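# Return misplaced items to the desk holding their kind

## Task

Find each item sitting on a desk where it does not belong and place it on the desk that holds the other items of the same kind. The robot must not tip over or finish leaning, or the task fails. An item counts as moved only if it stays where it is without the robot holding it at the end.

## Robot and tools

The robot is a Hello Robot Stretch 3. It has a two-wheel base, a lift that runs up a mast, and one telescoping arm that extends toward the robot's RIGHT side, with a wrist and a gripper on its end. The base cannot drive sideways, so to move the gripper forward or back you drive the base. The base measures 0.33 m long by 0.34 m wide. It turns on the spot about the midpoint between its wheels, which is 0.05 m behind the front edge. With the arm retracted and the wrist folded, a turn sweeps a circle of 0.28 m radius. An unfolded, level gripper reaches past that circle.

Frames. In the base frame the origin is on the floor between the drive wheels, x points forward, y left and z up. The odometry frame is the base frame as it stood at the scene's start. hand_pose is reported in the base frame at the point where the closed fingertips meet. With all wrist joints at zero, that point's x axis points up, its y axis points back along the arm toward the mast, and its z axis points to the robot's rear. The fingertips are round pads 0.04 m across.

execute_actions takes "actions", a list holding either zero actions or exactly one. An empty list just reports the state and images. An action may contain "base", "joints", or both, and may also contain "contact_limits". The motions start together but can finish at different times. "base" holds exactly one command, and each is an offset from where the base last measured itself. {"translate_m": d} drives straight, in metres, from -1 to 1, with forward positive. {"rotate_rad": d} turns on the spot, in radians, from -3.2 to 3.2, with left (counter-clockwise from above) positive. "joints" maps joint names to absolute targets:
- lift_m: 0 to 1.1 m, the arm's height on the mast.
- arm_m: 0 to 0.52 m of extension.
- wrist_yaw_rad: -1.345 to 4.42. At 0 the gripper points along the arm, positive swings it toward the front, and 3.0 folds it over the base.
- wrist_pitch_rad: -1.57 to 0.451. 0 is level and negative tips the fingertips down.
- wrist_roll_rad: -2.911 to 2.911. At 0 the fingers sit side by side and level.
- gripper_m: -0.089 to 0.179, where larger means wider. The real fingertip gap is 0.007 less than this when nearly shut, 0.025 less when fully open, and 0 below 0.007.
- head_pan_rad: -3.953 to 1.73. 0 looks forward, positive looks left, and -1.57 looks along the arm.
- head_tilt_rad: -1.53 to 0.419. Negative looks down.
The tolerances for "done" are 0.004 for lift, arm and gripper, 0.02 for yaw, roll and the head joints, and 0.05 for pitch. "contact_limits" takes only {"arm_m": effort %, 1 to 100}. The arm motion stops once its effort reaches that value (negative when retracting), and the same value caps its holding force until the next action. Values that are too low stop the arm at once. "cameras" lists any of head_camera, nav_camera, wrist_camera or "all". Leaving it out or passing null gives all cameras, and [] gives none. An unknown key or an out-of-range value rejects the whole call, and nothing moves. A joint or base you leave out may keep pushing toward its earlier target. No action runs longer than 15 s. If one call reports a stop, the later calls in that same reply are skipped.

wait {"seconds": 0 to 10} commands nothing new and then returns the state and images. zoom_image {"camera", "region": [x0,y0,x1,y1]} crops the latest full image of that camera, measured in pixels from the top-left corner, at most 504x504. finished_scene {"scene": 1 or 2} ends that scene for good, and its result gives the next scene's task.

Result lines. base_status and joint_status tell how each motion ended:
- "done": for the base, the wheels turned the commanded amount, even if they slipped.
- "off_target": the motion stopped short and may still be pushing.
- "contact_stop", "time_out", "torque_fault": the old target is dropped.
After a contact_stop, the lift or arm goes slack until you command it again. A loaded lift may sink, and closing the fingers on a surface pushes a slack lift up. on_its_own covers joints you did not command; its "held at" is the target a joint holds, not where the joint is. motor_effort is given in %, positive toward larger joint values, with the peak in brackets. It carries a fixed error of a few points plus up to half the reading, and the peak is noisy. A rest effort outside the normal range suggests the motor is pushing on something or carrying a load. A positive wheel effort pushes the robot forward. lidar_m gives 12 sectors of 30 degrees each, in metres. Sector 1 is straight ahead and they run counter-clockwise (4 left, 7 behind, 10 right). They are measured in a plane 0.17 m above the floor, so the lidar sees table legs but not tabletops, and it misses clear objects. With the lift low, the robot's own body hides sectors 5, 6, 9 and 10. wrist_depth_mm (45–1000) and head_depth_mm (280–4000) are 7x7 grids of median depths, read from the top left. base_odometry counts wheel turns, so slipping shows up as travel. turned_by_wheels and turned_by_imu give the turn since the last result. base_tilt gives forward and right lean in degrees, with up to 4 degrees of fixed bias. Camera calibration lines follow OpenCV conventions, with T_world_to_cam mapping the base frame to the camera frame.

Speed. The base reaches 0.30 m/s and 1.9 rad/s only when the robot is stowed: lift below 0.30, arm below 0.03, and yaw above 2.54. Otherwise it is capped at 0.10 m/s and 0.63 rad/s.

Gripping. To grasp, command gripper_m smaller than the object's width. To release, command at least 0.02 above the value where the fingers met the object. Neither the readings nor "done" prove that you are holding anything. Squeezing too hard triggers a guard that weakens the grip, and you must send a new value to squeeze again.

Cautions. Only fold or unfold the wrist (yaw to 3.0) when lift is between 0.32 and 0.95, pitch is -0.4 and roll is near 0. Once folded, the lift may go down to 0.25. With yaw below -0.4, keep pitch at -0.5 or lower. Pushing against something rigid with the gripper above about 0.45 m can tip the robot, and a second push after a contact stop makes this more likely. Never drive while the gripper holds or presses on something fixed. If the robot snags on something, undo the move in small steps. If it leans, free the gripper, and if the lean stays, lower the lift to about 0.2. The wrist, head and base have no contact stop, and heavy strain on a wrist servo switches it off for 10 s. Avoid drops, slams and hard shoves, and place items so they rest steadily. Loose objects may occasionally get nudged, so check the desks before you finish.

Each tool is called by a JSON object that holds its "name" and its "arguments", one argument or row to a line.

## Session

{"name": "execute_actions", "arguments": {
  "actions": []
}}

Scene clock: 0.00 s.
base_odometry: x=+0.000 y=+0.000 heading=+0.000 (m, m, rad; odometry frame)
turned_by_wheels: +0.000 (rad since the last result)
turned_by_imu: +0.000 (rad since the last result)
base_tilt: forward=+0.6 right=-0.5 (deg)
lidar_m: 0.85 0.87 1.12 1.79 1.36 0.93 0.87 0.89 1.72 1.59 1.33 0.91
head_depth_mm: 901 886 871 856 842 832 822 / 888 851 837 825 836 820 809 / 876 841 827 813 821 811 800 / 864 826 813 801 811 800 789 / 851 814 805 794 804 791 779 / 839 803 792 782 790 778 766 / 827 810 795 779 780 767 758
base_status: not commanded
joint_positions: lift_m=+0.457 arm_m=-0.001 wrist_yaw_rad=+3.029 wrist_pitch_rad=-0.604 wrist_roll_rad=+0.009 gripper_m=+0.037 head_pan_rad=+0.015 head_tilt_rad=+0.014
joint_status: not commanded
motor_effort: left_wheel=+1 right_wheel=+0 lift_m=+34 arm_m=+1 wrist_yaw_rad=+0 wrist_pitch_rad=+4 wrist_roll_rad=+0 gripper_m=-1 head_pan_rad=-1 head_tilt_rad=+3 (%)
hand_pose: x=+0.0010 y=+0.0520 z=+0.4303 quat_wxyz=(+0.249, +0.689, +0.171, +0.659) (m; base frame)
wrist_depth_mm: - - - - - - 777 / - - - - - 950 799 / 946 920 889 867 848 838 799 / 803 765 788 749 746 724 701 / 690 679 673 649 661 628 626 / 616 608 - 609 562 562 560 / 541 555 - - 525 512 507
pictures: head_camera (sideways: a quarter turn clockwise sets it upright), nav_camera (sideways: a quarter turn counterclockwise sets it upright), wrist_camera
Images, in order (width x height): head_camera 896x504, nav_camera 672x504, wrist_camera 644x364.

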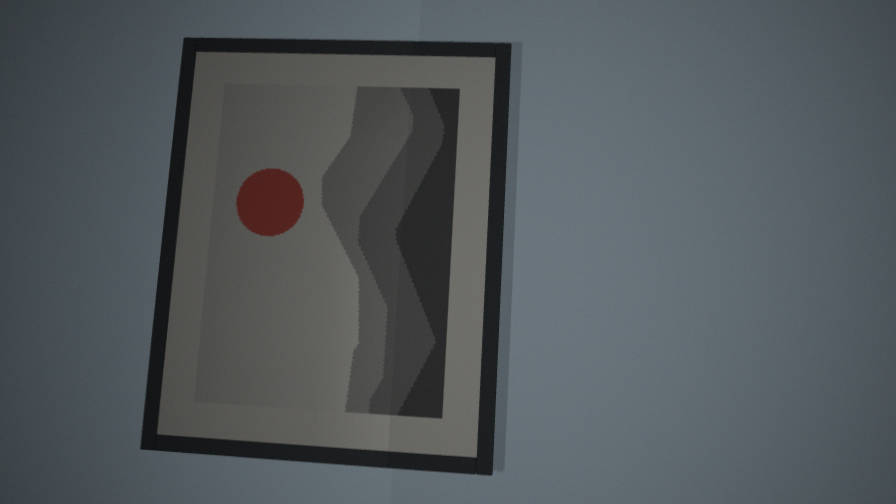

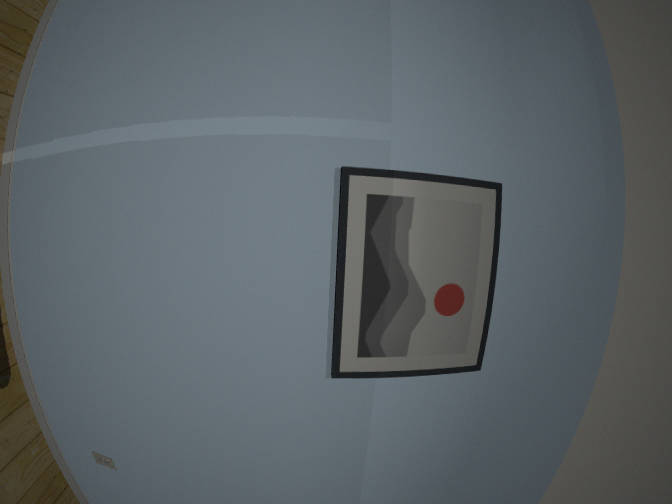

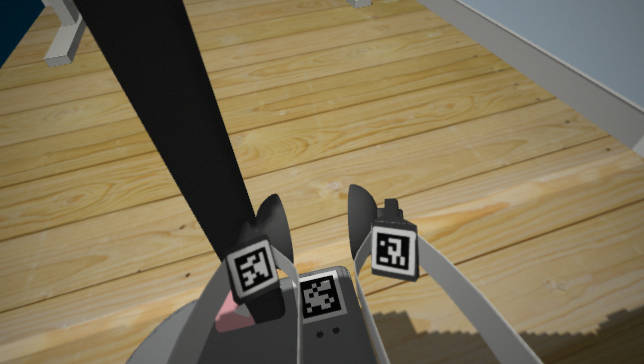

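{"name": "execute_actions", "arguments": {
  "actions": [
    {"joints":{"head_pan_rad":1.57,"head_tilt_rad":-0.5}}
  ],
  "cameras": ["head_camera","nav_camera"]
}}

{"name": "execute_actions", "arguments": {
  "actions": [
    {"joints":{"head_pan_rad":-1.57,"head_tilt_rad":-0.5}}
  ],
  "cameras": ["head_camera","nav_camera"]
}}

{"name": "execute_actions", "arguments": {
  "actions": [
    {"joints":{"head_pan_rad":-3.14,"head_tilt_rad":-0.5}}
  ],
  "cameras": ["head_camera","nav_camera"]
}}

Scene clock: 5.00 s.
base_odometry: x=+0.000 y=+0.000 heading=+0.000 (m, m, rad; odometry frame)
turned_by_wheels: +0.000 (rad since the last result)
turned_by_imu: +0.000 (rad since the last result)
base_tilt: forward=+0.5 right=-0.4 (deg)
lidar_m: 0.85 0.87 1.12 1.79 1.37 0.93 0.87 0.89 1.72 1.59 1.34 0.91
head_depth_mm: 1825 1835 1751 1827 1833 1670 1381 / 1897 2056 1857 2279 2168 1706 1363 / 1873 2016 2045 2405 2144 1708 1361 / 1859 2020 1996 2400 2201 1677 1346 / 1818 1973 1931 2363 2177 1656 1334 / 1795 1952 1864 2320 2155 1642 1329 / 1781 1925 1818 2275 2122 1636 1331
base_status: not commanded
joint_positions: lift_m=+0.457 arm_m=-0.001 wrist_yaw_rad=+3.029 wrist_pitch_rad=-0.604 wrist_roll_rad=+0.009 gripper_m=+0.037 head_pan_rad=+1.563 head_tilt_rad=-0.493
joint_status: all done
motor_effort: left_wheel=+2(2) right_wheel=+0(0) lift_m=+33(34) arm_m=+1(1) wrist_yaw_rad=+0(0) wrist_pitch_rad=+4(4) wrist_roll_rad=+0(0) gripper_m=+0(1) head_pan_rad=+2(32) head_tilt_rad=-3(33) (%)
hand_pose: x=+0.0010 y=+0.0520 z=+0.4303 quat_wxyz=(+0.249, +0.689, +0.171, +0.659) (m; base frame)
wrist_depth_mm: - - - - - - 774 / - - - - - 929 788 / 948 908 892 853 852 830 784 / 795 783 790 763 739 728 708 / 688 670 657 649 665 624 624 / 608 592 - 612 560 561 558 / 550 546 - - 518 513 506
pictures: head_camera (sideways: a quarter turn clockwise sets it upright), nav_camera (sideways: a quarter turn counterclockwise sets it upright)
camera_calibration (this result's frames):
head_camera: T_world_to_cam=[[0.0577833, -0.401531, -0.914021, 1.21102], [-0.998059, -0.00192773, -0.0622492, 0.0954824], [0.023233, 0.915843, -0.400863, 0.474084], [0, 0, 0, 1]] pos_world=[0.0143058, 0.0522599, 1.30288]
nav_camera: T_world_to_cam=[[-0.0262655, 0.413971, 0.909911, -1.13629], [0.998912, -0.0242104, 0.0398492, -0.00432706], [0.0385257, 0.909968, -0.412884, 0.503441], [0, 0, 0, 1]] pos_world=[-0.0449183, 0.0121715, 1.24196]
Images, in order (width x height): head_camera 896x504, nav_camera 672x504.

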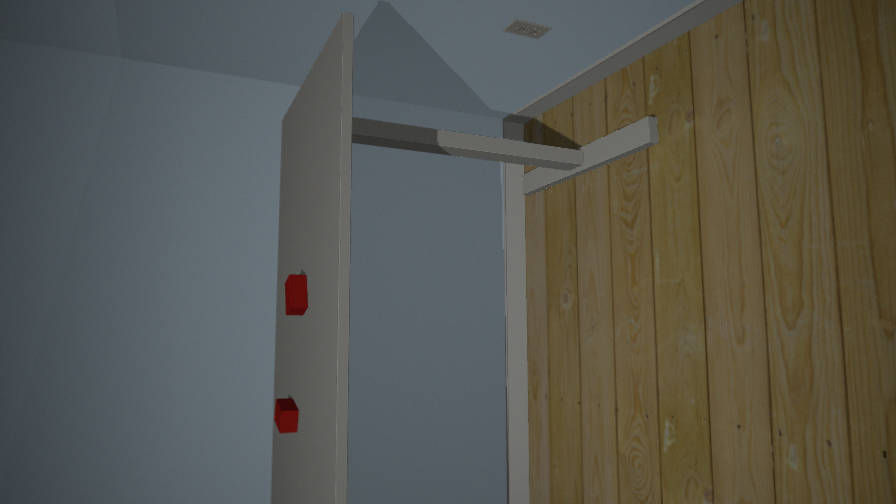

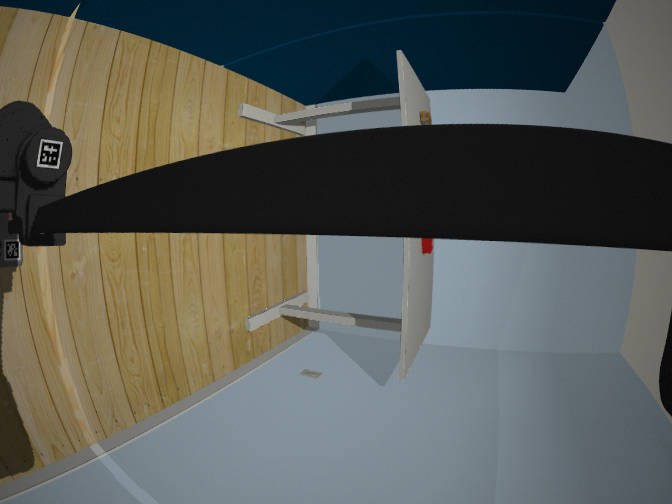

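Scene clock: 6.97 s.
base_odometry: x=+0.000 y=+0.000 heading=+0.000 (m, m, rad; odometry frame)
turned_by_wheels: +0.000 (rad since the last result)
turned_by_imu: +0.000 (rad since the last result)
base_tilt: forward=+0.6 right=-0.4 (deg)
lidar_m: 0.86 0.87 1.12 1.79 1.37 0.94 0.87 0.89 1.72 1.60 1.33 0.91
head_depth_mm: 1415 1540 1668 1834 2026 1718 1379 / 1402 1509 1662 1813 1984 1712 1370 / 1366 1482 1620 1774 1978 1683 1361 / 1351 1463 1587 1761 1945 1670 1348 / 1353 1460 1587 1724 1908 1660 1346 / 1334 1446 1564 1721 1898 1642 1326 / 1318 1420 1555 1680 1853 1629 1329
base_status: not commanded
joint_positions: lift_m=+0.457 arm_m=-0.001 wrist_yaw_rad=+3.029 wrist_pitch_rad=-0.604 wrist_roll_rad=+0.009 gripper_m=+0.037 head_pan_rad=-1.563 head_tilt_rad=-0.494
joint_status: all done
motor_effort: left_wheel=+1(1) right_wheel=+0(0) lift_m=+34(34) arm_m=+1(1) wrist_yaw_rad=+0(0) wrist_pitch_rad=+4(4) wrist_roll_rad=+0(0) gripper_m=+0(1) head_pan_rad=-3(33) head_tilt_rad=-3(4) (%)
hand_pose: x=+0.0010 y=+0.0520 z=+0.4303 quat_wxyz=(+0.249, +0.689, +0.171, +0.659) (m; base frame)
wrist_depth_mm: - - - - - - 781 / - - - - - 964 813 / 930 892 896 881 847 835 788 / 786 783 783 744 742 716 704 / 697 673 657 651 666 637 620 / 620 602 - 599 560 565 560 / 543 550 - - 513 512 506
pictures: head_camera (sideways: a quarter turn clockwise sets it upright), nav_camera (sideways: a quarter turn counterclockwise sets it upright)
camera_calibration (this result's frames):
head_camera: T_world_to_cam=[[-0.0642301, 0.400798, -0.913912, 1.21162], [0.997899, 0.0179822, -0.0622466, 0.0833034], [-0.00851412, -0.91599, -0.401111, 0.4746], [0, 0, 0, 1]] pos_world=[-0.00126498, -0.0523853, 1.30287]
nav_camera: T_world_to_cam=[[0.0329162, -0.413741, 0.909799, -1.13651], [-0.999172, 0.00814484, 0.0398536, 0.00785562], [-0.0238992, -0.910358, -0.41313, 0.504142], [0, 0, 0, 1]] pos_world=[0.0573073, -0.0113339, 1.24196]
Images, in order (width x height): head_camera 896x504, nav_camera 672x504.

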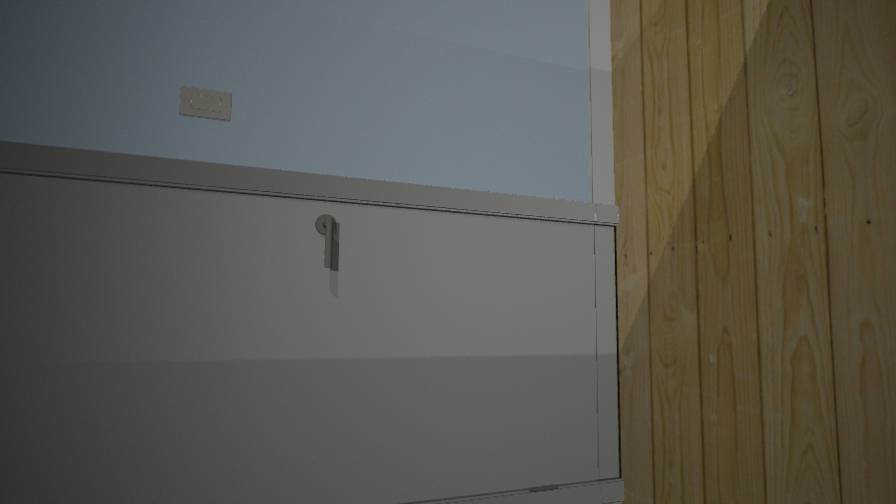

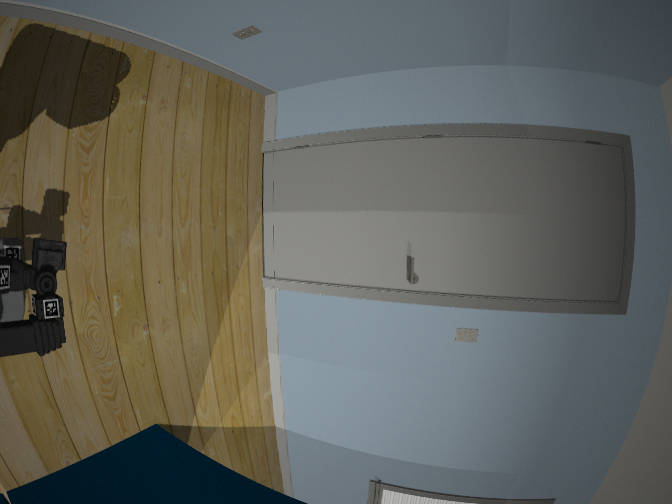

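Scene clock: 8.27 s.
base_odometry: x=+0.000 y=+0.000 heading=+0.000 (m, m, rad; odometry frame)
turned_by_wheels: +0.000 (rad since the last result)
turned_by_imu: +0.000 (rad since the last result)
base_tilt: forward=+0.6 right=-0.4 (deg)
lidar_m: 0.86 0.87 1.12 1.80 1.36 0.93 0.87 0.89 1.72 1.60 1.33 0.91
head_depth_mm: 751 808 881 974 1078 1220 1328 / 751 818 881 958 1062 1190 1310 / 736 795 862 955 1071 1190 1286 / 726 790 855 937 1030 1154 1288 / 719 779 845 926 1023 1137 1261 / 713 770 838 913 1003 1121 1248 / 706 763 828 901 994 1106 1222
base_status: not commanded
joint_positions: lift_m=+0.457 arm_m=-0.001 wrist_yaw_rad=+3.029 wrist_pitch_rad=-0.604 wrist_roll_rad=+0.009 gripper_m=+0.037 head_pan_rad=-3.133 head_tilt_rad=-0.494
joint_status: all done
motor_effort: left_wheel=+1(1) right_wheel=+0(0) lift_m=+34(33) arm_m=+0(1) wrist_yaw_rad=+0(0) wrist_pitch_rad=+4(4) wrist_roll_rad=+0(0) gripper_m=+0(0) head_pan_rad=-2(33) head_tilt_rad=-3(3) (%)
hand_pose: x=+0.0010 y=+0.0520 z=+0.4303 quat_wxyz=(+0.249, +0.689, +0.171, +0.659) (m; base frame)
wrist_depth_mm: - - - - - - 777 / - - - - - 959 799 / 944 889 889 867 871 838 795 / 816 774 773 757 742 712 714 / 693 677 662 650 658 630 628 / 612 601 - 611 559 568 560 / 549 554 - - 519 511 504
pictures: head_camera (sideways: a quarter turn clockwise sets it upright), nav_camera (sideways: a quarter turn counterclockwise sets it upright)
camera_calibration (this result's frames):
head_camera: T_world_to_cam=[[0.400777, 0.0645503, -0.913899, 1.20877], [0.0187809, -0.997884, -0.0622462, 0.0892757], [-0.915983, 0.00778306, -0.401141, 0.480175], [0, 0, 0, 1]] pos_world=[-0.0462912, 0.00732318, 1.30287]
nav_camera: T_world_to_cam=[[-0.413745, -0.0332467, 0.909786, -1.13377], [0.00734593, 0.999179, 0.0398541, 0.00171514], [-0.910363, 0.0231727, -0.413161, 0.509589], [0, 0, 0, 1]] pos_world=[-0.005191, -0.0512162, 1.24196]
Images, in order (width x height): head_camera 896x504, nav_camera 672x504.

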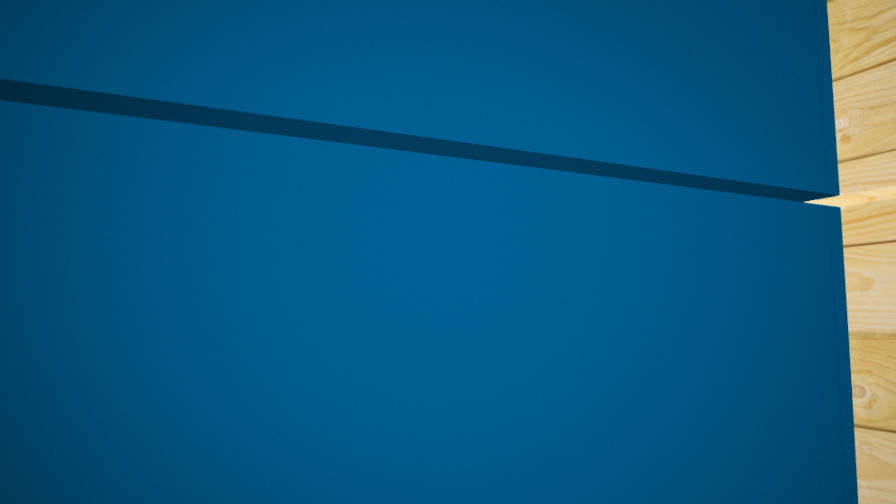

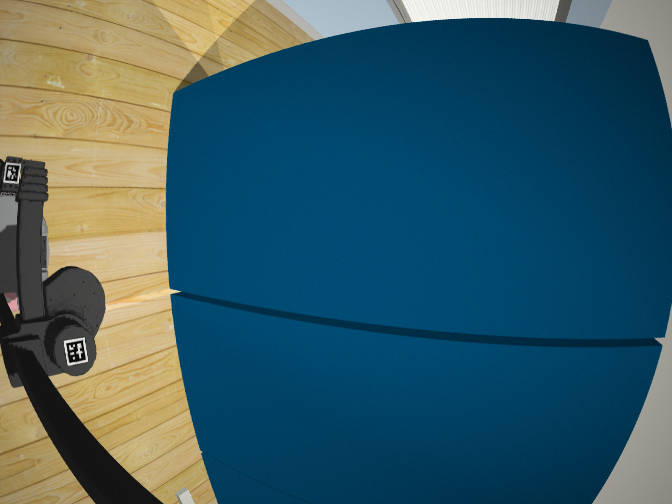

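{"name": "execute_actions", "arguments": {
  "actions": [
    {"joints":{"lift_m":0.27,"head_pan_rad":0.0,"head_tilt_rad":-0.4},"base":{"rotate_rad":1.655}}
  ],
  "cameras": ["head_camera","nav_camera"]
}}

Scene clock: 17.60 s.
base_odometry: x=+0.000 y=+0.000 heading=+1.655 (m, m, rad; odometry frame)
turned_by_wheels: +1.655 (rad since the last result)
turned_by_imu: +1.660 (rad since the last result)
base_tilt: forward=+0.5 right=-0.4 (deg)
lidar_m: 2.14 1.25 0.91 0.87 0.90 1.67 1.59 1.23 0.88 0.85 0.88 1.20
head_depth_mm: 1889 1997 2094 2052 2137 1883 1467 / 1860 1997 2089 1842 2330 1856 1457 / 1870 1980 2060 2287 2415 1850 1457 / 1855 1975 2074 2253 2394 1851 1448 / 1857 1954 2033 2267 2348 1830 1439 / 1832 1969 2038 2248 2336 1811 1425 / 1823 1973 2022 2245 2344 1799 1404
base_status: done
joint_positions: lift_m=+0.270 arm_m=-0.001 wrist_yaw_rad=+3.029 wrist_pitch_rad=-0.605 wrist_roll_rad=+0.009 gripper_m=+0.037 head_pan_rad=-0.007 head_tilt_rad=-0.408
joint_status: all done
motor_effort: left_wheel=-1(5) right_wheel=+3(10) lift_m=+29(30) arm_m=+1(0) wrist_yaw_rad=+0(0) wrist_pitch_rad=+4(4) wrist_roll_rad=+0(0) gripper_m=-1(0) head_pan_rad=+2(33) head_tilt_rad=+4(15) (%)
hand_pose: x=+0.0010 y=+0.0518 z=+0.2433 quat_wxyz=(+0.250, +0.689, +0.171, +0.659) (m; base frame)
wrist_depth_mm: 750 - 818 849 840 812 809 / 765 728 717 694 682 680 643 / 637 621 598 593 575 567 548 / 529 525 - 528 505 488 475 / 474 - - - 447 433 423 / - - - - 381 384 377 / - - - - 351 343 343
pictures: head_camera (sideways: a quarter turn clockwise sets it upright), nav_camera (sideways: a quarter turn counterclockwise sets it upright)
camera_calibration (this result's frames):
head_camera: T_world_to_cam=[[-0.321817, -0.0587706, -0.944976, 1.25374], [0.00235652, 0.998019, -0.062872, 0.0901975], [0.946799, -0.0224601, -0.321041, 0.364571], [0, 0, 0, 1]] pos_world=[0.0580872, -0.00814749, 1.30747]
nav_camera: T_world_to_cam=[[0.334596, 0.027264, 0.941967, -1.18033], [-0.0264819, -0.998915, 0.0383189, 0.00391581], [0.94199, -0.0377664, -0.33351, 0.394636], [0, 0, 0, 1]] pos_world=[0.0232945, 0.0509961, 1.2433]
Images, in order (width x height): head_camera 896x504, nav_camera 672x504.

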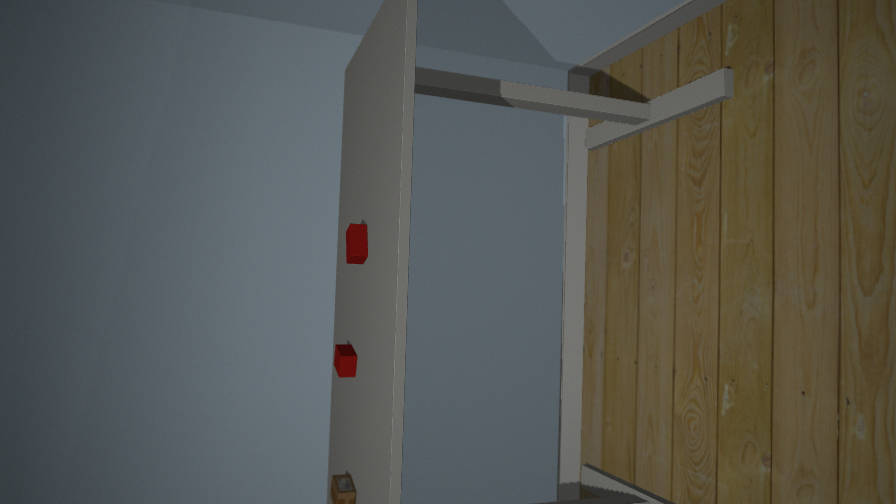

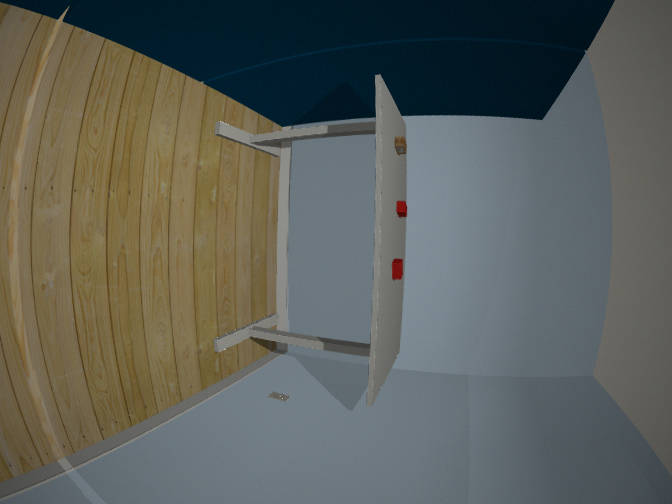

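{"name": "execute_actions", "arguments": {
  "actions": [
    {"base":{"rotate_rad":0.3}}
  ],
  "cameras": []
}}

{"name": "execute_actions", "arguments": {
  "actions": [
    {"base":{"translate_m":1.0},"joints":{"head_tilt_rad":-0.6,"head_pan_rad":-0.1}}
  ],
  "cameras": ["head_camera","nav_camera"]
}}

Scene clock: 32.50 s.
base_odometry: x=+0.000 y=+0.000 heading=+1.955 (m, m, rad; odometry frame)
turned_by_wheels: +0.300 (rad since the last result)
turned_by_imu: +0.300 (rad since the last result)
base_tilt: forward=+0.5 right=-0.5 (deg)
lidar_m: 1.68 1.00 0.87 0.88 1.02 1.60 1.60 0.98 0.85 0.86 1.01 1.79
head_depth_mm: 1786 1897 1983 2107 2290 1899 1480 / 1824 1929 2022 2198 2321 1873 1464 / 1888 2008 2061 2270 2376 1850 1451 / 1926 2067 2134 2355 2441 1841 1443 / 1957 2085 2171 2318 2235 1830 1431 / 1675 1790 1812 1986 2121 1820 1426 / 1386 1437 1506 1598 1679 1685 1416
base_status: done
joint_positions: lift_m=+0.270 arm_m=-0.001 wrist_yaw_rad=+3.029 wrist_pitch_rad=-0.605 wrist_roll_rad=+0.009 gripper_m=+0.037 head_pan_rad=-0.007 head_tilt_rad=-0.408
joint_status: not commanded
motor_effort: left_wheel=-1(8) right_wheel=+4(10) lift_m=+30(29) arm_m=+0(0) wrist_yaw_rad=+0(0) wrist_pitch_rad=+4(4) wrist_roll_rad=+0(0) gripper_m=+0(0) head_pan_rad=+3(2) head_tilt_rad=+5(4) (%)
hand_pose: x=+0.0010 y=+0.0518 z=+0.2433 quat_wxyz=(+0.250, +0.689, +0.171, +0.659) (m; base frame)
wrist_depth_mm: - - 858 839 840 809 785 / 768 715 719 700 684 668 648 / 620 619 595 588 574 565 555 / 542 529 - 524 502 487 480 / 472 - - - 441 428 423 / - - - - 381 385 376 / - - - - 349 344 340
pictures: none
No camera images: the call's "cameras" was empty. Leave "cameras" out to get every camera's image.

Scene clock: 37.50 s.
base_odometry: x=-0.374 y=+0.927 heading=+1.955 (m, m, rad; odometry frame)
turned_by_wheels: +0.000 (rad since the last result)
turned_by_imu: +0.005 (rad since the last result)
base_tilt: forward=+0.5 right=-0.4 (deg)
lidar_m: 0.80 0.67 0.59 0.59 0.70 1.25 2.18 1.29 1.14 1.14 1.14 1.19
head_depth_mm: 947 1034 1086 713 524 1478 1296 / 961 1056 1095 703 517 1503 1277 / 975 1074 1080 696 514 1489 1280 / 996 1095 1059 687 508 1533 1263 / 1016 1117 1038 678 522 1516 1262 / 1036 1137 1017 670 519 1217 1223 / 1026 1110 1008 662 533 1402 1241
base_status: done
joint_positions: lift_m=+0.270 arm_m=-0.001 wrist_yaw_rad=+3.029 wrist_pitch_rad=-0.605 wrist_roll_rad=+0.009 gripper_m=+0.037 head_pan_rad=-0.093 head_tilt_rad=-0.593
joint_status: all done
motor_effort: left_wheel=-1(4) right_wheel=+4(13) lift_m=+29(30) arm_m=+1(1) wrist_yaw_rad=+0(0) wrist_pitch_rad=+4(4) wrist_roll_rad=+0(0) gripper_m=+0(0) head_pan_rad=-2(11) head_tilt_rad=-3(20) (%)
hand_pose: x=+0.0010 y=+0.0518 z=+0.2433 quat_wxyz=(+0.250, +0.689, +0.171, +0.659) (m; base frame)
wrist_depth_mm: 652 - 616 616 603 594 570 / 717 696 675 667 649 642 632 / 622 615 604 599 573 558 556 / 532 528 - 527 499 491 479 / 476 - - - 442 430 418 / - - - - 380 385 375 / - - - - 351 346 339
pictures: head_camera (sideways: a quarter turn clockwise sets it upright), nav_camera (sideways: a quarter turn counterclockwise sets it upright)
camera_calibration (this result's frames):
head_camera: T_world_to_cam=[[-0.493684, -0.0152162, -0.869508, 1.15632], [0.0766726, 0.995192, -0.0609482, 0.0872247], [0.866255, -0.0967566, -0.490143, 0.585116], [0, 0, 0, 1]] pos_world=[0.0573077, -0.0125967, 1.29754]
nav_camera: T_world_to_cam=[[0.502932, -0.0171999, 0.864155, -1.07984], [-0.104882, -0.993628, 0.0412635, 0.000570194], [0.857939, -0.111387, -0.501531, 0.613792], [0, 0, 0, 1]] pos_world=[0.0165479, 0.0503618, 1.24096]
Images, in order (width x height): head_camera 896x504, nav_camera 672x504.

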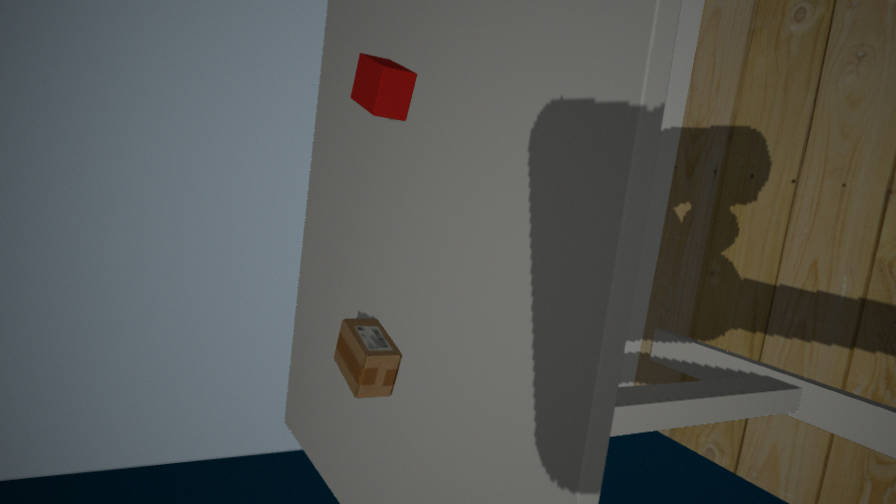

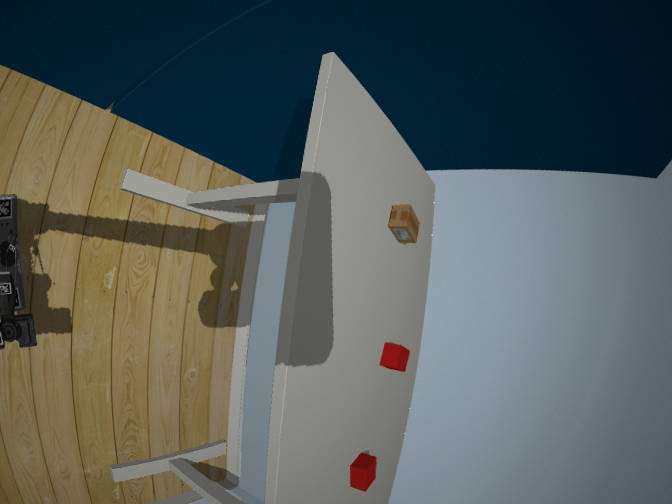

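{"name": "execute_actions", "arguments": {
  "actions": [
    {"base":{"translate_m":0.08},"joints":{"wrist_pitch_rad":-0.4}}
  ],
  "cameras": []
}}

{"name": "execute_actions", "arguments": {
  "actions": [
    {"base":{"rotate_rad":1.265},"joints":{"lift_m":0.7,"head_pan_rad":-1.5,"head_tilt_rad":-0.8}}
  ],
  "cameras": ["head_camera","nav_camera"]
}}

Scene clock: 52.33 s.
base_odometry: x=-0.404 y=+1.001 heading=+1.954 (m, m, rad; odometry frame)
turned_by_wheels: +0.000 (rad since the last result)
turned_by_imu: +0.000 (rad since the last result)
base_tilt: forward=+0.5 right=-0.5 (deg)
lidar_m: 0.72 0.64 0.57 0.57 0.67 1.21 2.22 1.32 1.16 1.17 1.10 1.11
head_depth_mm: 880 961 1028 695 523 412 1295 / 895 978 1031 701 519 421 1286 / 913 1000 1052 695 513 419 1273 / 931 1018 1058 686 509 429 1265 / 949 1037 1036 677 504 438 1260 / 963 1061 1018 669 499 438 1186 / 969 1053 1032 662 494 1264 1248
base_status: done
joint_positions: lift_m=+0.270 arm_m=-0.001 wrist_yaw_rad=+3.029 wrist_pitch_rad=-0.419 wrist_roll_rad=+0.009 gripper_m=+0.037 head_pan_rad=-0.093 head_tilt_rad=-0.593
joint_status: all done
motor_effort: left_wheel=-1(5) right_wheel=+3(10) lift_m=+30(30) arm_m=+0(1) wrist_yaw_rad=+0(0) wrist_pitch_rad=+6(6) wrist_roll_rad=+0(0) gripper_m=+0(0) head_pan_rad=-2(2) head_tilt_rad=-3(3) (%)
hand_pose: x=+0.0041 y=+0.0789 z=+0.2825 quat_wxyz=(+0.187, +0.702, +0.107, +0.679) (m; base frame)
wrist_depth_mm: 595 - 570 554 542 538 519 / 654 - 618 611 606 581 567 / 731 730 680 670 664 645 626 / 725 694 673 642 628 607 589 / 583 567 - 539 537 507 473 / 496 496 - - 438 445 433 / 440 - - - 396 385 377
pictures: none
No camera images: the call's "cameras" was empty. Leave "cameras" out to get every camera's image.

Scene clock: 57.07 s.
base_odometry: x=-0.404 y=+1.001 heading=-3.064 (m, m, rad; odometry frame)
turned_by_wheels: +1.265 (rad since the last result)
turned_by_imu: +1.269 (rad since the last result)
base_tilt: forward=+0.6 right=-0.4 (deg)
lidar_m: 0.57 0.58 0.79 2.61 1.67 1.21 1.16 1.10 1.15 1.11 0.72 0.60
head_depth_mm: 923 990 682 522 460 1363 1205 / 928 976 675 516 456 1354 1220 / 930 963 667 511 452 1346 1216 / 936 944 662 507 451 1351 1215 / 941 923 650 503 1469 1336 - / 946 909 645 498 1421 1298 1142 / 953 899 636 493 1028 1284 1123
base_status: done
joint_positions: lift_m=+0.700 arm_m=-0.001 wrist_yaw_rad=+3.029 wrist_pitch_rad=-0.418 wrist_roll_rad=+0.009 gripper_m=+0.037 head_pan_rad=-1.493 head_tilt_rad=-0.790
joint_status: all done
motor_effort: left_wheel=-1(7) right_wheel=+4(12) lift_m=+38(39) arm_m=+0(0) wrist_yaw_rad=+0(1) wrist_pitch_rad=+6(6) wrist_roll_rad=+0(0) gripper_m=+0(1) head_pan_rad=-3(32) head_tilt_rad=-5(22) (%)
hand_pose: x=+0.0041 y=+0.0790 z=+0.7124 quat_wxyz=(+0.187, +0.702, +0.107, +0.679) (m; base frame)
wrist_depth_mm: - - - - - 740 545 / - - - - - 765 559 / - - - - - 807 580 / - - - - - 825 600 / - - - - - 872 619 / - - - 932 894 856 637 / 866 830 - 831 801 781 658
pictures: head_camera (sideways: a quarter turn clockwise sets it upright), nav_camera (sideways: a quarter turn counterclockwise sets it upright)
camera_calibration (this result's frames):
head_camera: T_world_to_cam=[[-0.111452, 0.64428, -0.756625, 1.00682], [0.992832, 0.105263, -0.0566124, 0.0759762], [0.0431704, -0.757511, -0.651394, 0.799921], [0, 0, 0, 1]] pos_world=[0.00224733, -0.0507205, 1.28715]
nav_camera: T_world_to_cam=[[0.0809808, -0.657624, 0.748981, -0.927111], [-0.996345, -0.0738993, 0.0428407, 0.00396563], [0.0271761, -0.749713, -0.661205, 0.826588], [0, 0, 0, 1]] pos_world=[0.0565659, 0.0103055, 1.24076]
Images, in order (width x height): head_camera 896x504, nav_camera 672x504.

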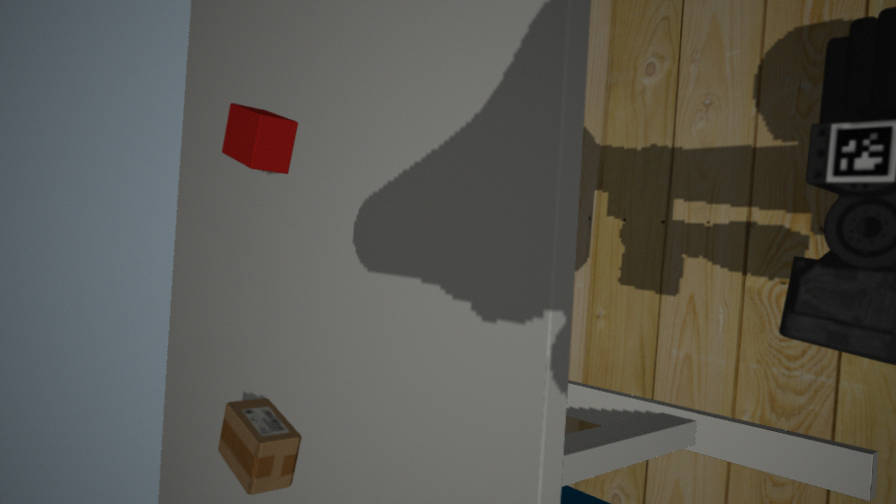

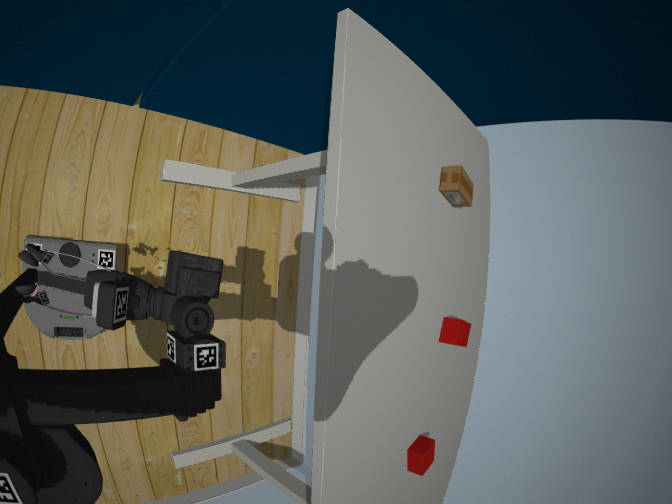

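{"name": "execute_actions", "arguments": {
  "actions": [
    {"joints":{"lift_m":1.0,"wrist_yaw_rad":1.5,"gripper_m":0.17}}
  ],
  "cameras": []
}}

{"name": "execute_actions", "arguments": {
  "actions": [
    {"base":{"translate_m":0.3},"joints":{"wrist_yaw_rad":0.0,"wrist_pitch_rad":-0.2,"head_tilt_rad":-0.6}}
  ]
}}

Scene clock: 64.93 s.
base_odometry: x=-0.404 y=+1.001 heading=-3.064 (m, m, rad; odometry frame)
turned_by_wheels: +0.000 (rad since the last result)
turned_by_imu: +0.000 (rad since the last result)
base_tilt: forward=+0.6 right=-0.4 (deg)
lidar_m: 0.57 0.59 0.79 2.61 1.68 1.21 1.16 1.10 1.16 1.11 0.72 0.60
head_depth_mm: 918 989 710 - - 1357 1176 / 928 976 678 - - - 1168 / 926 954 668 - - - 1169 / 939 940 659 507 447 - 1133 / 941 925 651 502 445 - 1134 / 948 915 645 499 443 - 1131 / 956 896 637 511 - - 1082
base_status: not commanded
joint_positions: lift_m=+1.000 arm_m=-0.001 wrist_yaw_rad=+1.503 wrist_pitch_rad=-0.418 wrist_roll_rad=+0.009 gripper_m=+0.170 head_pan_rad=-1.493 head_tilt_rad=-0.790
joint_status: all done
motor_effort: left_wheel=+0(1) right_wheel=+4(3) lift_m=+37(40) arm_m=+0(0) wrist_yaw_rad=-2(2) wrist_pitch_rad=+6(6) wrist_roll_rad=+0(0) gripper_m=+0(84) head_pan_rad=-3(3) head_tilt_rad=-5(5) (%)
hand_pose: x=+0.2025 y=-0.1593 z=+1.0125 quat_wxyz=(+0.604, +0.581, -0.408, +0.362) (m; base frame)
wrist_depth_mm: 396 409 433 454 472 500 518 / 424 447 469 496 507 517 439 / 469 489 511 553 399 346 331 / 510 539 564 612 645 289 270 / 568 608 630 697 733 783 232 / 632 720 718 789 852 962 202 / 716 780 850 947 - - 197
pictures: none
No camera images: the call's "cameras" was empty. Leave "cameras" out to get every camera's image.

Scene clock: 68.90 s.
base_odometry: x=-0.703 y=+0.978 heading=-3.064 (m, m, rad; odometry frame)
turned_by_wheels: +0.000 (rad since the last result)
turned_by_imu: +0.001 (rad since the last result)
base_tilt: forward=+0.5 right=-0.5 (deg)
lidar_m: 0.27 0.28 0.37 0.98 2.11 1.52 1.46 1.35 1.15 0.64 0.39 0.28
head_depth_mm: 904 990 1050 738 - - - / 908 996 1051 726 - - - / 910 1000 1037 678 - - - / 916 1005 1016 709 510 429 1165 / 919 1013 1003 694 496 421 1217 / 900 987 1037 661 492 430 1200 / 668 696 724 750 506 428 858
base_status: done
joint_positions: lift_m=+1.000 arm_m=-0.001 wrist_yaw_rad=+0.003 wrist_pitch_rad=-0.221 wrist_roll_rad=+0.009 gripper_m=+0.170 head_pan_rad=-1.493 head_tilt_rad=-0.606
joint_status: all done
motor_effort: left_wheel=-1(2) right_wheel=+4(9) lift_m=+38(38) arm_m=+0(1) wrist_yaw_rad=-2(2) wrist_pitch_rad=+7(7) wrist_roll_rad=+0(0) gripper_m=+0(0) head_pan_rad=-2(3) head_tilt_rad=+3(20) (%)
hand_pose: x=-0.0207 y=-0.3887 z=+1.0589 quat_wxyz=(+0.700, +0.079, -0.706, -0.078) (m; base frame)
wrist_depth_mm: 406 610 749 760 775 802 815 / 398 596 797 816 827 834 860 / 389 572 817 662 625 528 505 / 375 519 486 425 430 424 388 / 366 409 361 348 332 321 310 / 344 289 289 277 267 256 248 / - 242 238 231 225 219 212
pictures: head_camera (sideways: a quarter turn clockwise sets it upright), nav_camera (sideways: a quarter turn counterclockwise sets it upright), wrist_camera
camera_calibration (this result's frames):
head_camera: T_world_to_cam=[[-0.0997876, 0.495105, -0.863084, 1.14554], [0.99368, 0.0944002, -0.0607345, 0.0813516], [0.0514053, -0.863689, -0.501396, 0.604728], [0, 0, 0, 1]] pos_world=[0.00238661, -0.052543, 1.29684]
nav_camera: T_world_to_cam=[[0.0694099, -0.509659, 0.857572, -1.06861], [-0.996954, -0.0660839, 0.0414172, 0.00581238], [0.035563, -0.857835, -0.512694, 0.633332], [0, 0, 0, 1]] pos_world=[0.0574434, -0.000947076, 1.24087]
wrist_camera: T_world_to_cam=[[-0.992968, 0.0600214, -0.102039, 0.109715], [0.117798, 0.415344, -0.902005, 1.1429], [-0.0117584, -0.907682, -0.419493, 0.259223], [0, 0, 0, 1]] pos_world=[-0.0226394, -0.24599, 1.15084]
Images, in order (width x height): head_camera 896x504, nav_camera 672x504, wrist_camera 644x364.

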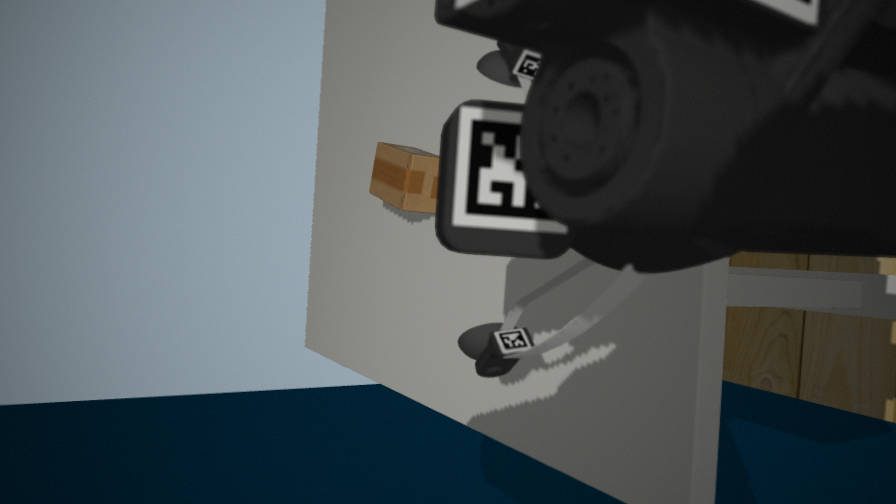

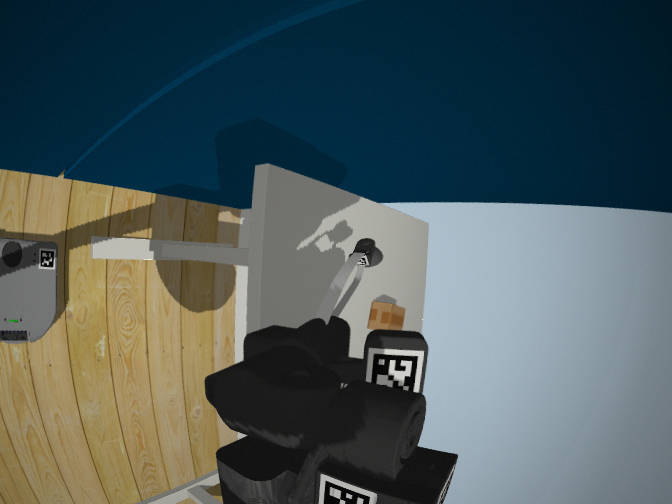

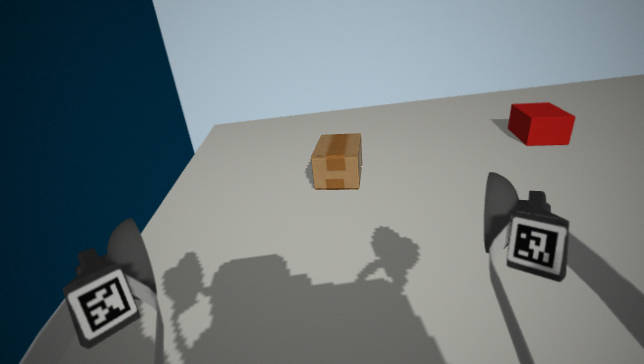

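{"name": "execute_actions", "arguments": {
  "actions": [
    {"base":{"translate_m":-0.03},"joints":{"wrist_pitch_rad":-0.35,"lift_m":0.97,"arm_m":0.2}}
  ],
  "cameras": ["head_camera","wrist_camera"]
}}

Scene clock: 75.17 s.
base_odometry: x=-0.674 y=+0.981 heading=-3.064 (m, m, rad; odometry frame)
turned_by_wheels: +0.000 (rad since the last result)
turned_by_imu: +0.000 (rad since the last result)
base_tilt: forward=+0.5 right=-0.4 (deg)
lidar_m: 0.30 0.31 0.42 1.09 2.06 1.49 1.43 1.32 1.15 0.64 0.43 0.31
head_depth_mm: 902 994 1068 - 498 432 1284 / 907 996 1074 - 492 430 1278 / 910 1001 1059 - 488 428 1270 / 916 999 1025 674 500 424 1254 / 918 1011 1000 646 497 420 1164 / 918 1005 1067 656 492 430 1216 / 744 776 806 785 488 427 953
base_status: done
joint_positions: lift_m=+0.970 arm_m=+0.200 wrist_yaw_rad=+0.002 wrist_pitch_rad=-0.365 wrist_roll_rad=+0.009 gripper_m=+0.170 head_pan_rad=-1.493 head_tilt_rad=-0.606
joint_status: all done
motor_effort: left_wheel=+0(4) right_wheel=+3(6) lift_m=+29(36) arm_m=+5(5) wrist_yaw_rad=-1(2) wrist_pitch_rad=+5(5) wrist_roll_rad=+0(0) gripper_m=+0(0) head_pan_rad=-3(3) head_tilt_rad=+3(3) (%)
hand_pose: x=-0.0211 y=-0.5755 z=+0.9950 quat_wxyz=(+0.692, +0.128, -0.698, -0.129) (m; base frame)
wrist_depth_mm: 445 553 581 598 608 613 627 / 436 588 556 517 485 453 376 / 421 397 379 251 345 326 308 / 361 300 285 220 267 266 249 / 247 246 230 225 219 213 210 / 211 195 194 189 184 178 173 / - 169 167 163 160 156 152
pictures: head_camera (sideways: a quarter turn clockwise sets it upright), wrist_camera
camera_calibration (this result's frames):
head_camera: T_world_to_cam=[[-0.0997072, 0.494844, -0.863243, 1.14574], [0.993693, 0.0942623, -0.0607398, 0.0813585], [0.0513145, -0.863854, -0.501121, 0.604372], [0, 0, 0, 1]] pos_world=[0.00238046, -0.0525441, 1.29686]
wrist_camera: T_world_to_cam=[[-0.992906, 0.0753736, -0.0919551, 0.112849], [0.11817, 0.540057, -0.833291, 1.16632], [-0.0131471, -0.838246, -0.545133, 0.227784], [0, 0, 0, 1]] pos_world=[-0.0227813, -0.447448, 1.10644]
Images, in order (width x height): head_camera 896x504, wrist_camera 644x364.

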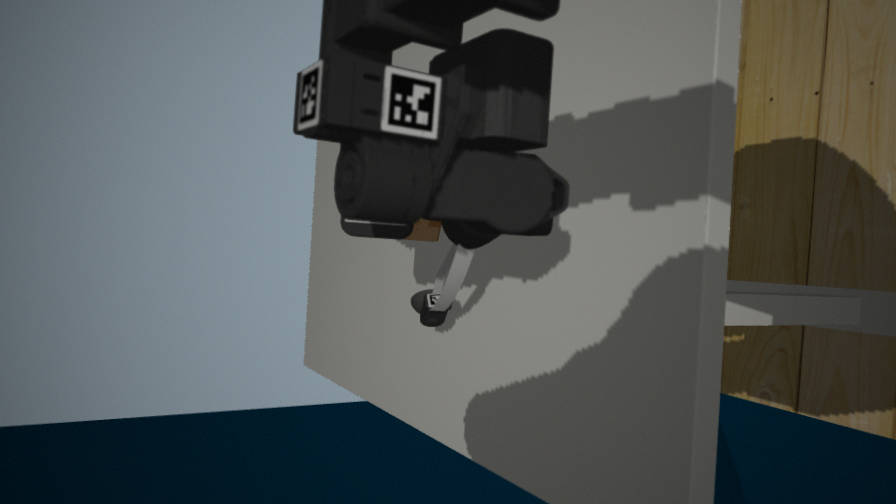

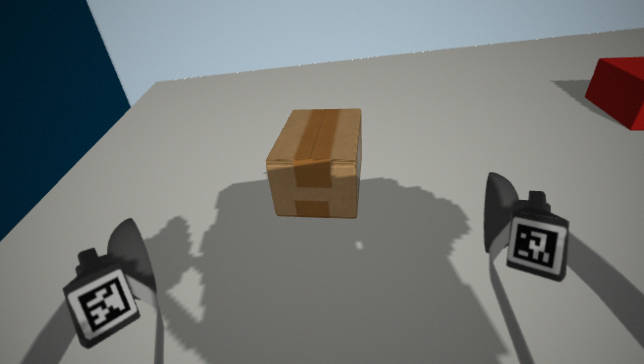

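{"name": "execute_actions", "arguments": {
  "actions": [
    {"joints":{"lift_m":0.956,"arm_m":0.295}}
  ],
  "cameras": ["wrist_camera"]
}}

{"name": "execute_actions", "arguments": {
  "actions": [
    {"joints":{"gripper_m":0.03}}
  ],
  "cameras": ["wrist_camera"]
}}

Scene clock: 80.50 s.
base_odometry: x=-0.674 y=+0.981 heading=-3.064 (m, m, rad; odometry frame)
turned_by_wheels: +0.000 (rad since the last result)
turned_by_imu: +0.000 (rad since the last result)
base_tilt: forward=+0.6 right=-0.4 (deg)
lidar_m: 0.30 0.31 0.42 1.09 2.06 1.49 1.43 1.32 1.15 0.64 0.43 0.31
head_depth_mm: 906 990 1063 - 513 432 1279 / 909 992 1051 622 511 431 1273 / 914 997 1078 - 506 427 1258 / 911 1005 1021 640 500 424 1256 / 920 1009 998 661 497 420 1161 / 915 1002 1070 655 492 431 1221 / 748 777 807 787 487 428 952
base_status: not commanded
joint_positions: lift_m=+0.956 arm_m=+0.295 wrist_yaw_rad=+0.002 wrist_pitch_rad=-0.365 wrist_roll_rad=+0.009 gripper_m=+0.170 head_pan_rad=-1.493 head_tilt_rad=-0.606
joint_status: all done
motor_effort: left_wheel=-1(1) right_wheel=+3(3) lift_m=+29(29) arm_m=+6(5) wrist_yaw_rad=-1(1) wrist_pitch_rad=+5(5) wrist_roll_rad=+0(0) gripper_m=+0(0) head_pan_rad=-3(3) head_tilt_rad=+3(3) (%)
hand_pose: x=-0.0211 y=-0.6705 z=+0.9809 quat_wxyz=(+0.692, +0.129, -0.698, -0.129) (m; base frame)
wrist_depth_mm: 444 484 495 508 524 541 542 / 435 516 519 461 435 412 387 / 411 360 346 325 311 296 286 / 286 272 262 163 230 242 226 / 225 223 205 133 190 193 190 / 193 177 171 134 162 162 157 / - 153 151 146 144 142 138
pictures: wrist_camera
camera_calibration (this result's frames):
wrist_camera: T_world_to_cam=[[-0.992906, 0.0754109, -0.0919313, 0.118711], [0.118174, 0.540312, -0.833125, 1.20588], [-0.0131551, -0.838079, -0.54539, 0.140865], [0, 0, 0, 1]] pos_world=[-0.0227822, -0.54245, 1.09239]
Images, in order (width x height): wrist_camera 644x364.

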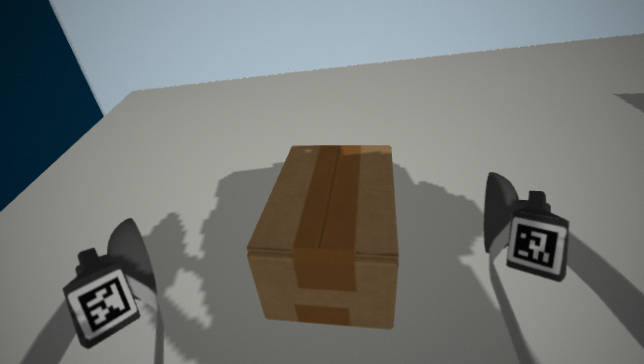

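Scene clock: 82.40 s.
base_odometry: x=-0.674 y=+0.981 heading=-3.064 (m, m, rad; odometry frame)
turned_by_wheels: +0.000 (rad since the last result)
turned_by_imu: +0.000 (rad since the last result)
base_tilt: forward=+0.6 right=-0.3 (deg)
lidar_m: 0.30 0.31 0.42 1.09 2.07 1.49 1.43 1.32 1.15 0.64 0.43 0.31
head_depth_mm: 907 991 1070 - 512 432 1278 / 905 997 1057 623 510 431 1269 / 912 1002 1080 - 506 427 1259 / 915 1008 1018 655 501 424 1257 / 916 1014 998 664 498 421 1168 / 915 999 1066 654 492 430 1213 / 745 777 809 783 489 428 954
base_status: not commanded
joint_positions: lift_m=+0.956 arm_m=+0.295 wrist_yaw_rad=+0.001 wrist_pitch_rad=-0.365 wrist_roll_rad=+0.009 gripper_m=+0.031 head_pan_rad=-1.493 head_tilt_rad=-0.606
joint_status: all done
motor_effort: left_wheel=-2(1) right_wheel=+3(4) lift_m=+30(30) arm_m=+6(5) wrist_yaw_rad=-1(1) wrist_pitch_rad=+5(5) wrist_roll_rad=+0(0) gripper_m=-18(91) head_pan_rad=-2(2) head_tilt_rad=+3(3) (%)
hand_pose: x=-0.0212 y=-0.6704 z=+0.9808 quat_wxyz=(+0.692, +0.129, -0.698, -0.129) (m; base frame)
wrist_depth_mm: 442 485 498 509 525 535 543 / 435 518 516 460 435 408 384 / 415 363 345 326 312 298 284 / 286 271 261 162 232 232 225 / 223 218 144 132 129 193 186 / 185 183 157 133 158 164 159 / 158 155 152 146 143 141 140
pictures: wrist_camera
camera_calibration (this result's frames):
wrist_camera: T_world_to_cam=[[-0.992881, 0.0757517, -0.0919156, 0.118844], [0.11835, 0.540489, -0.832985, 1.20581], [-0.0134207, -0.837934, -0.545607, 0.14116], [0, 0, 0, 1]] pos_world=[-0.0228151, -0.542449, 1.09237]
Images, in order (width x height): wrist_camera 644x364.

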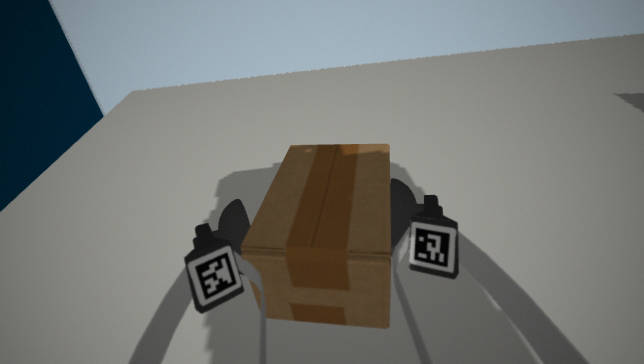

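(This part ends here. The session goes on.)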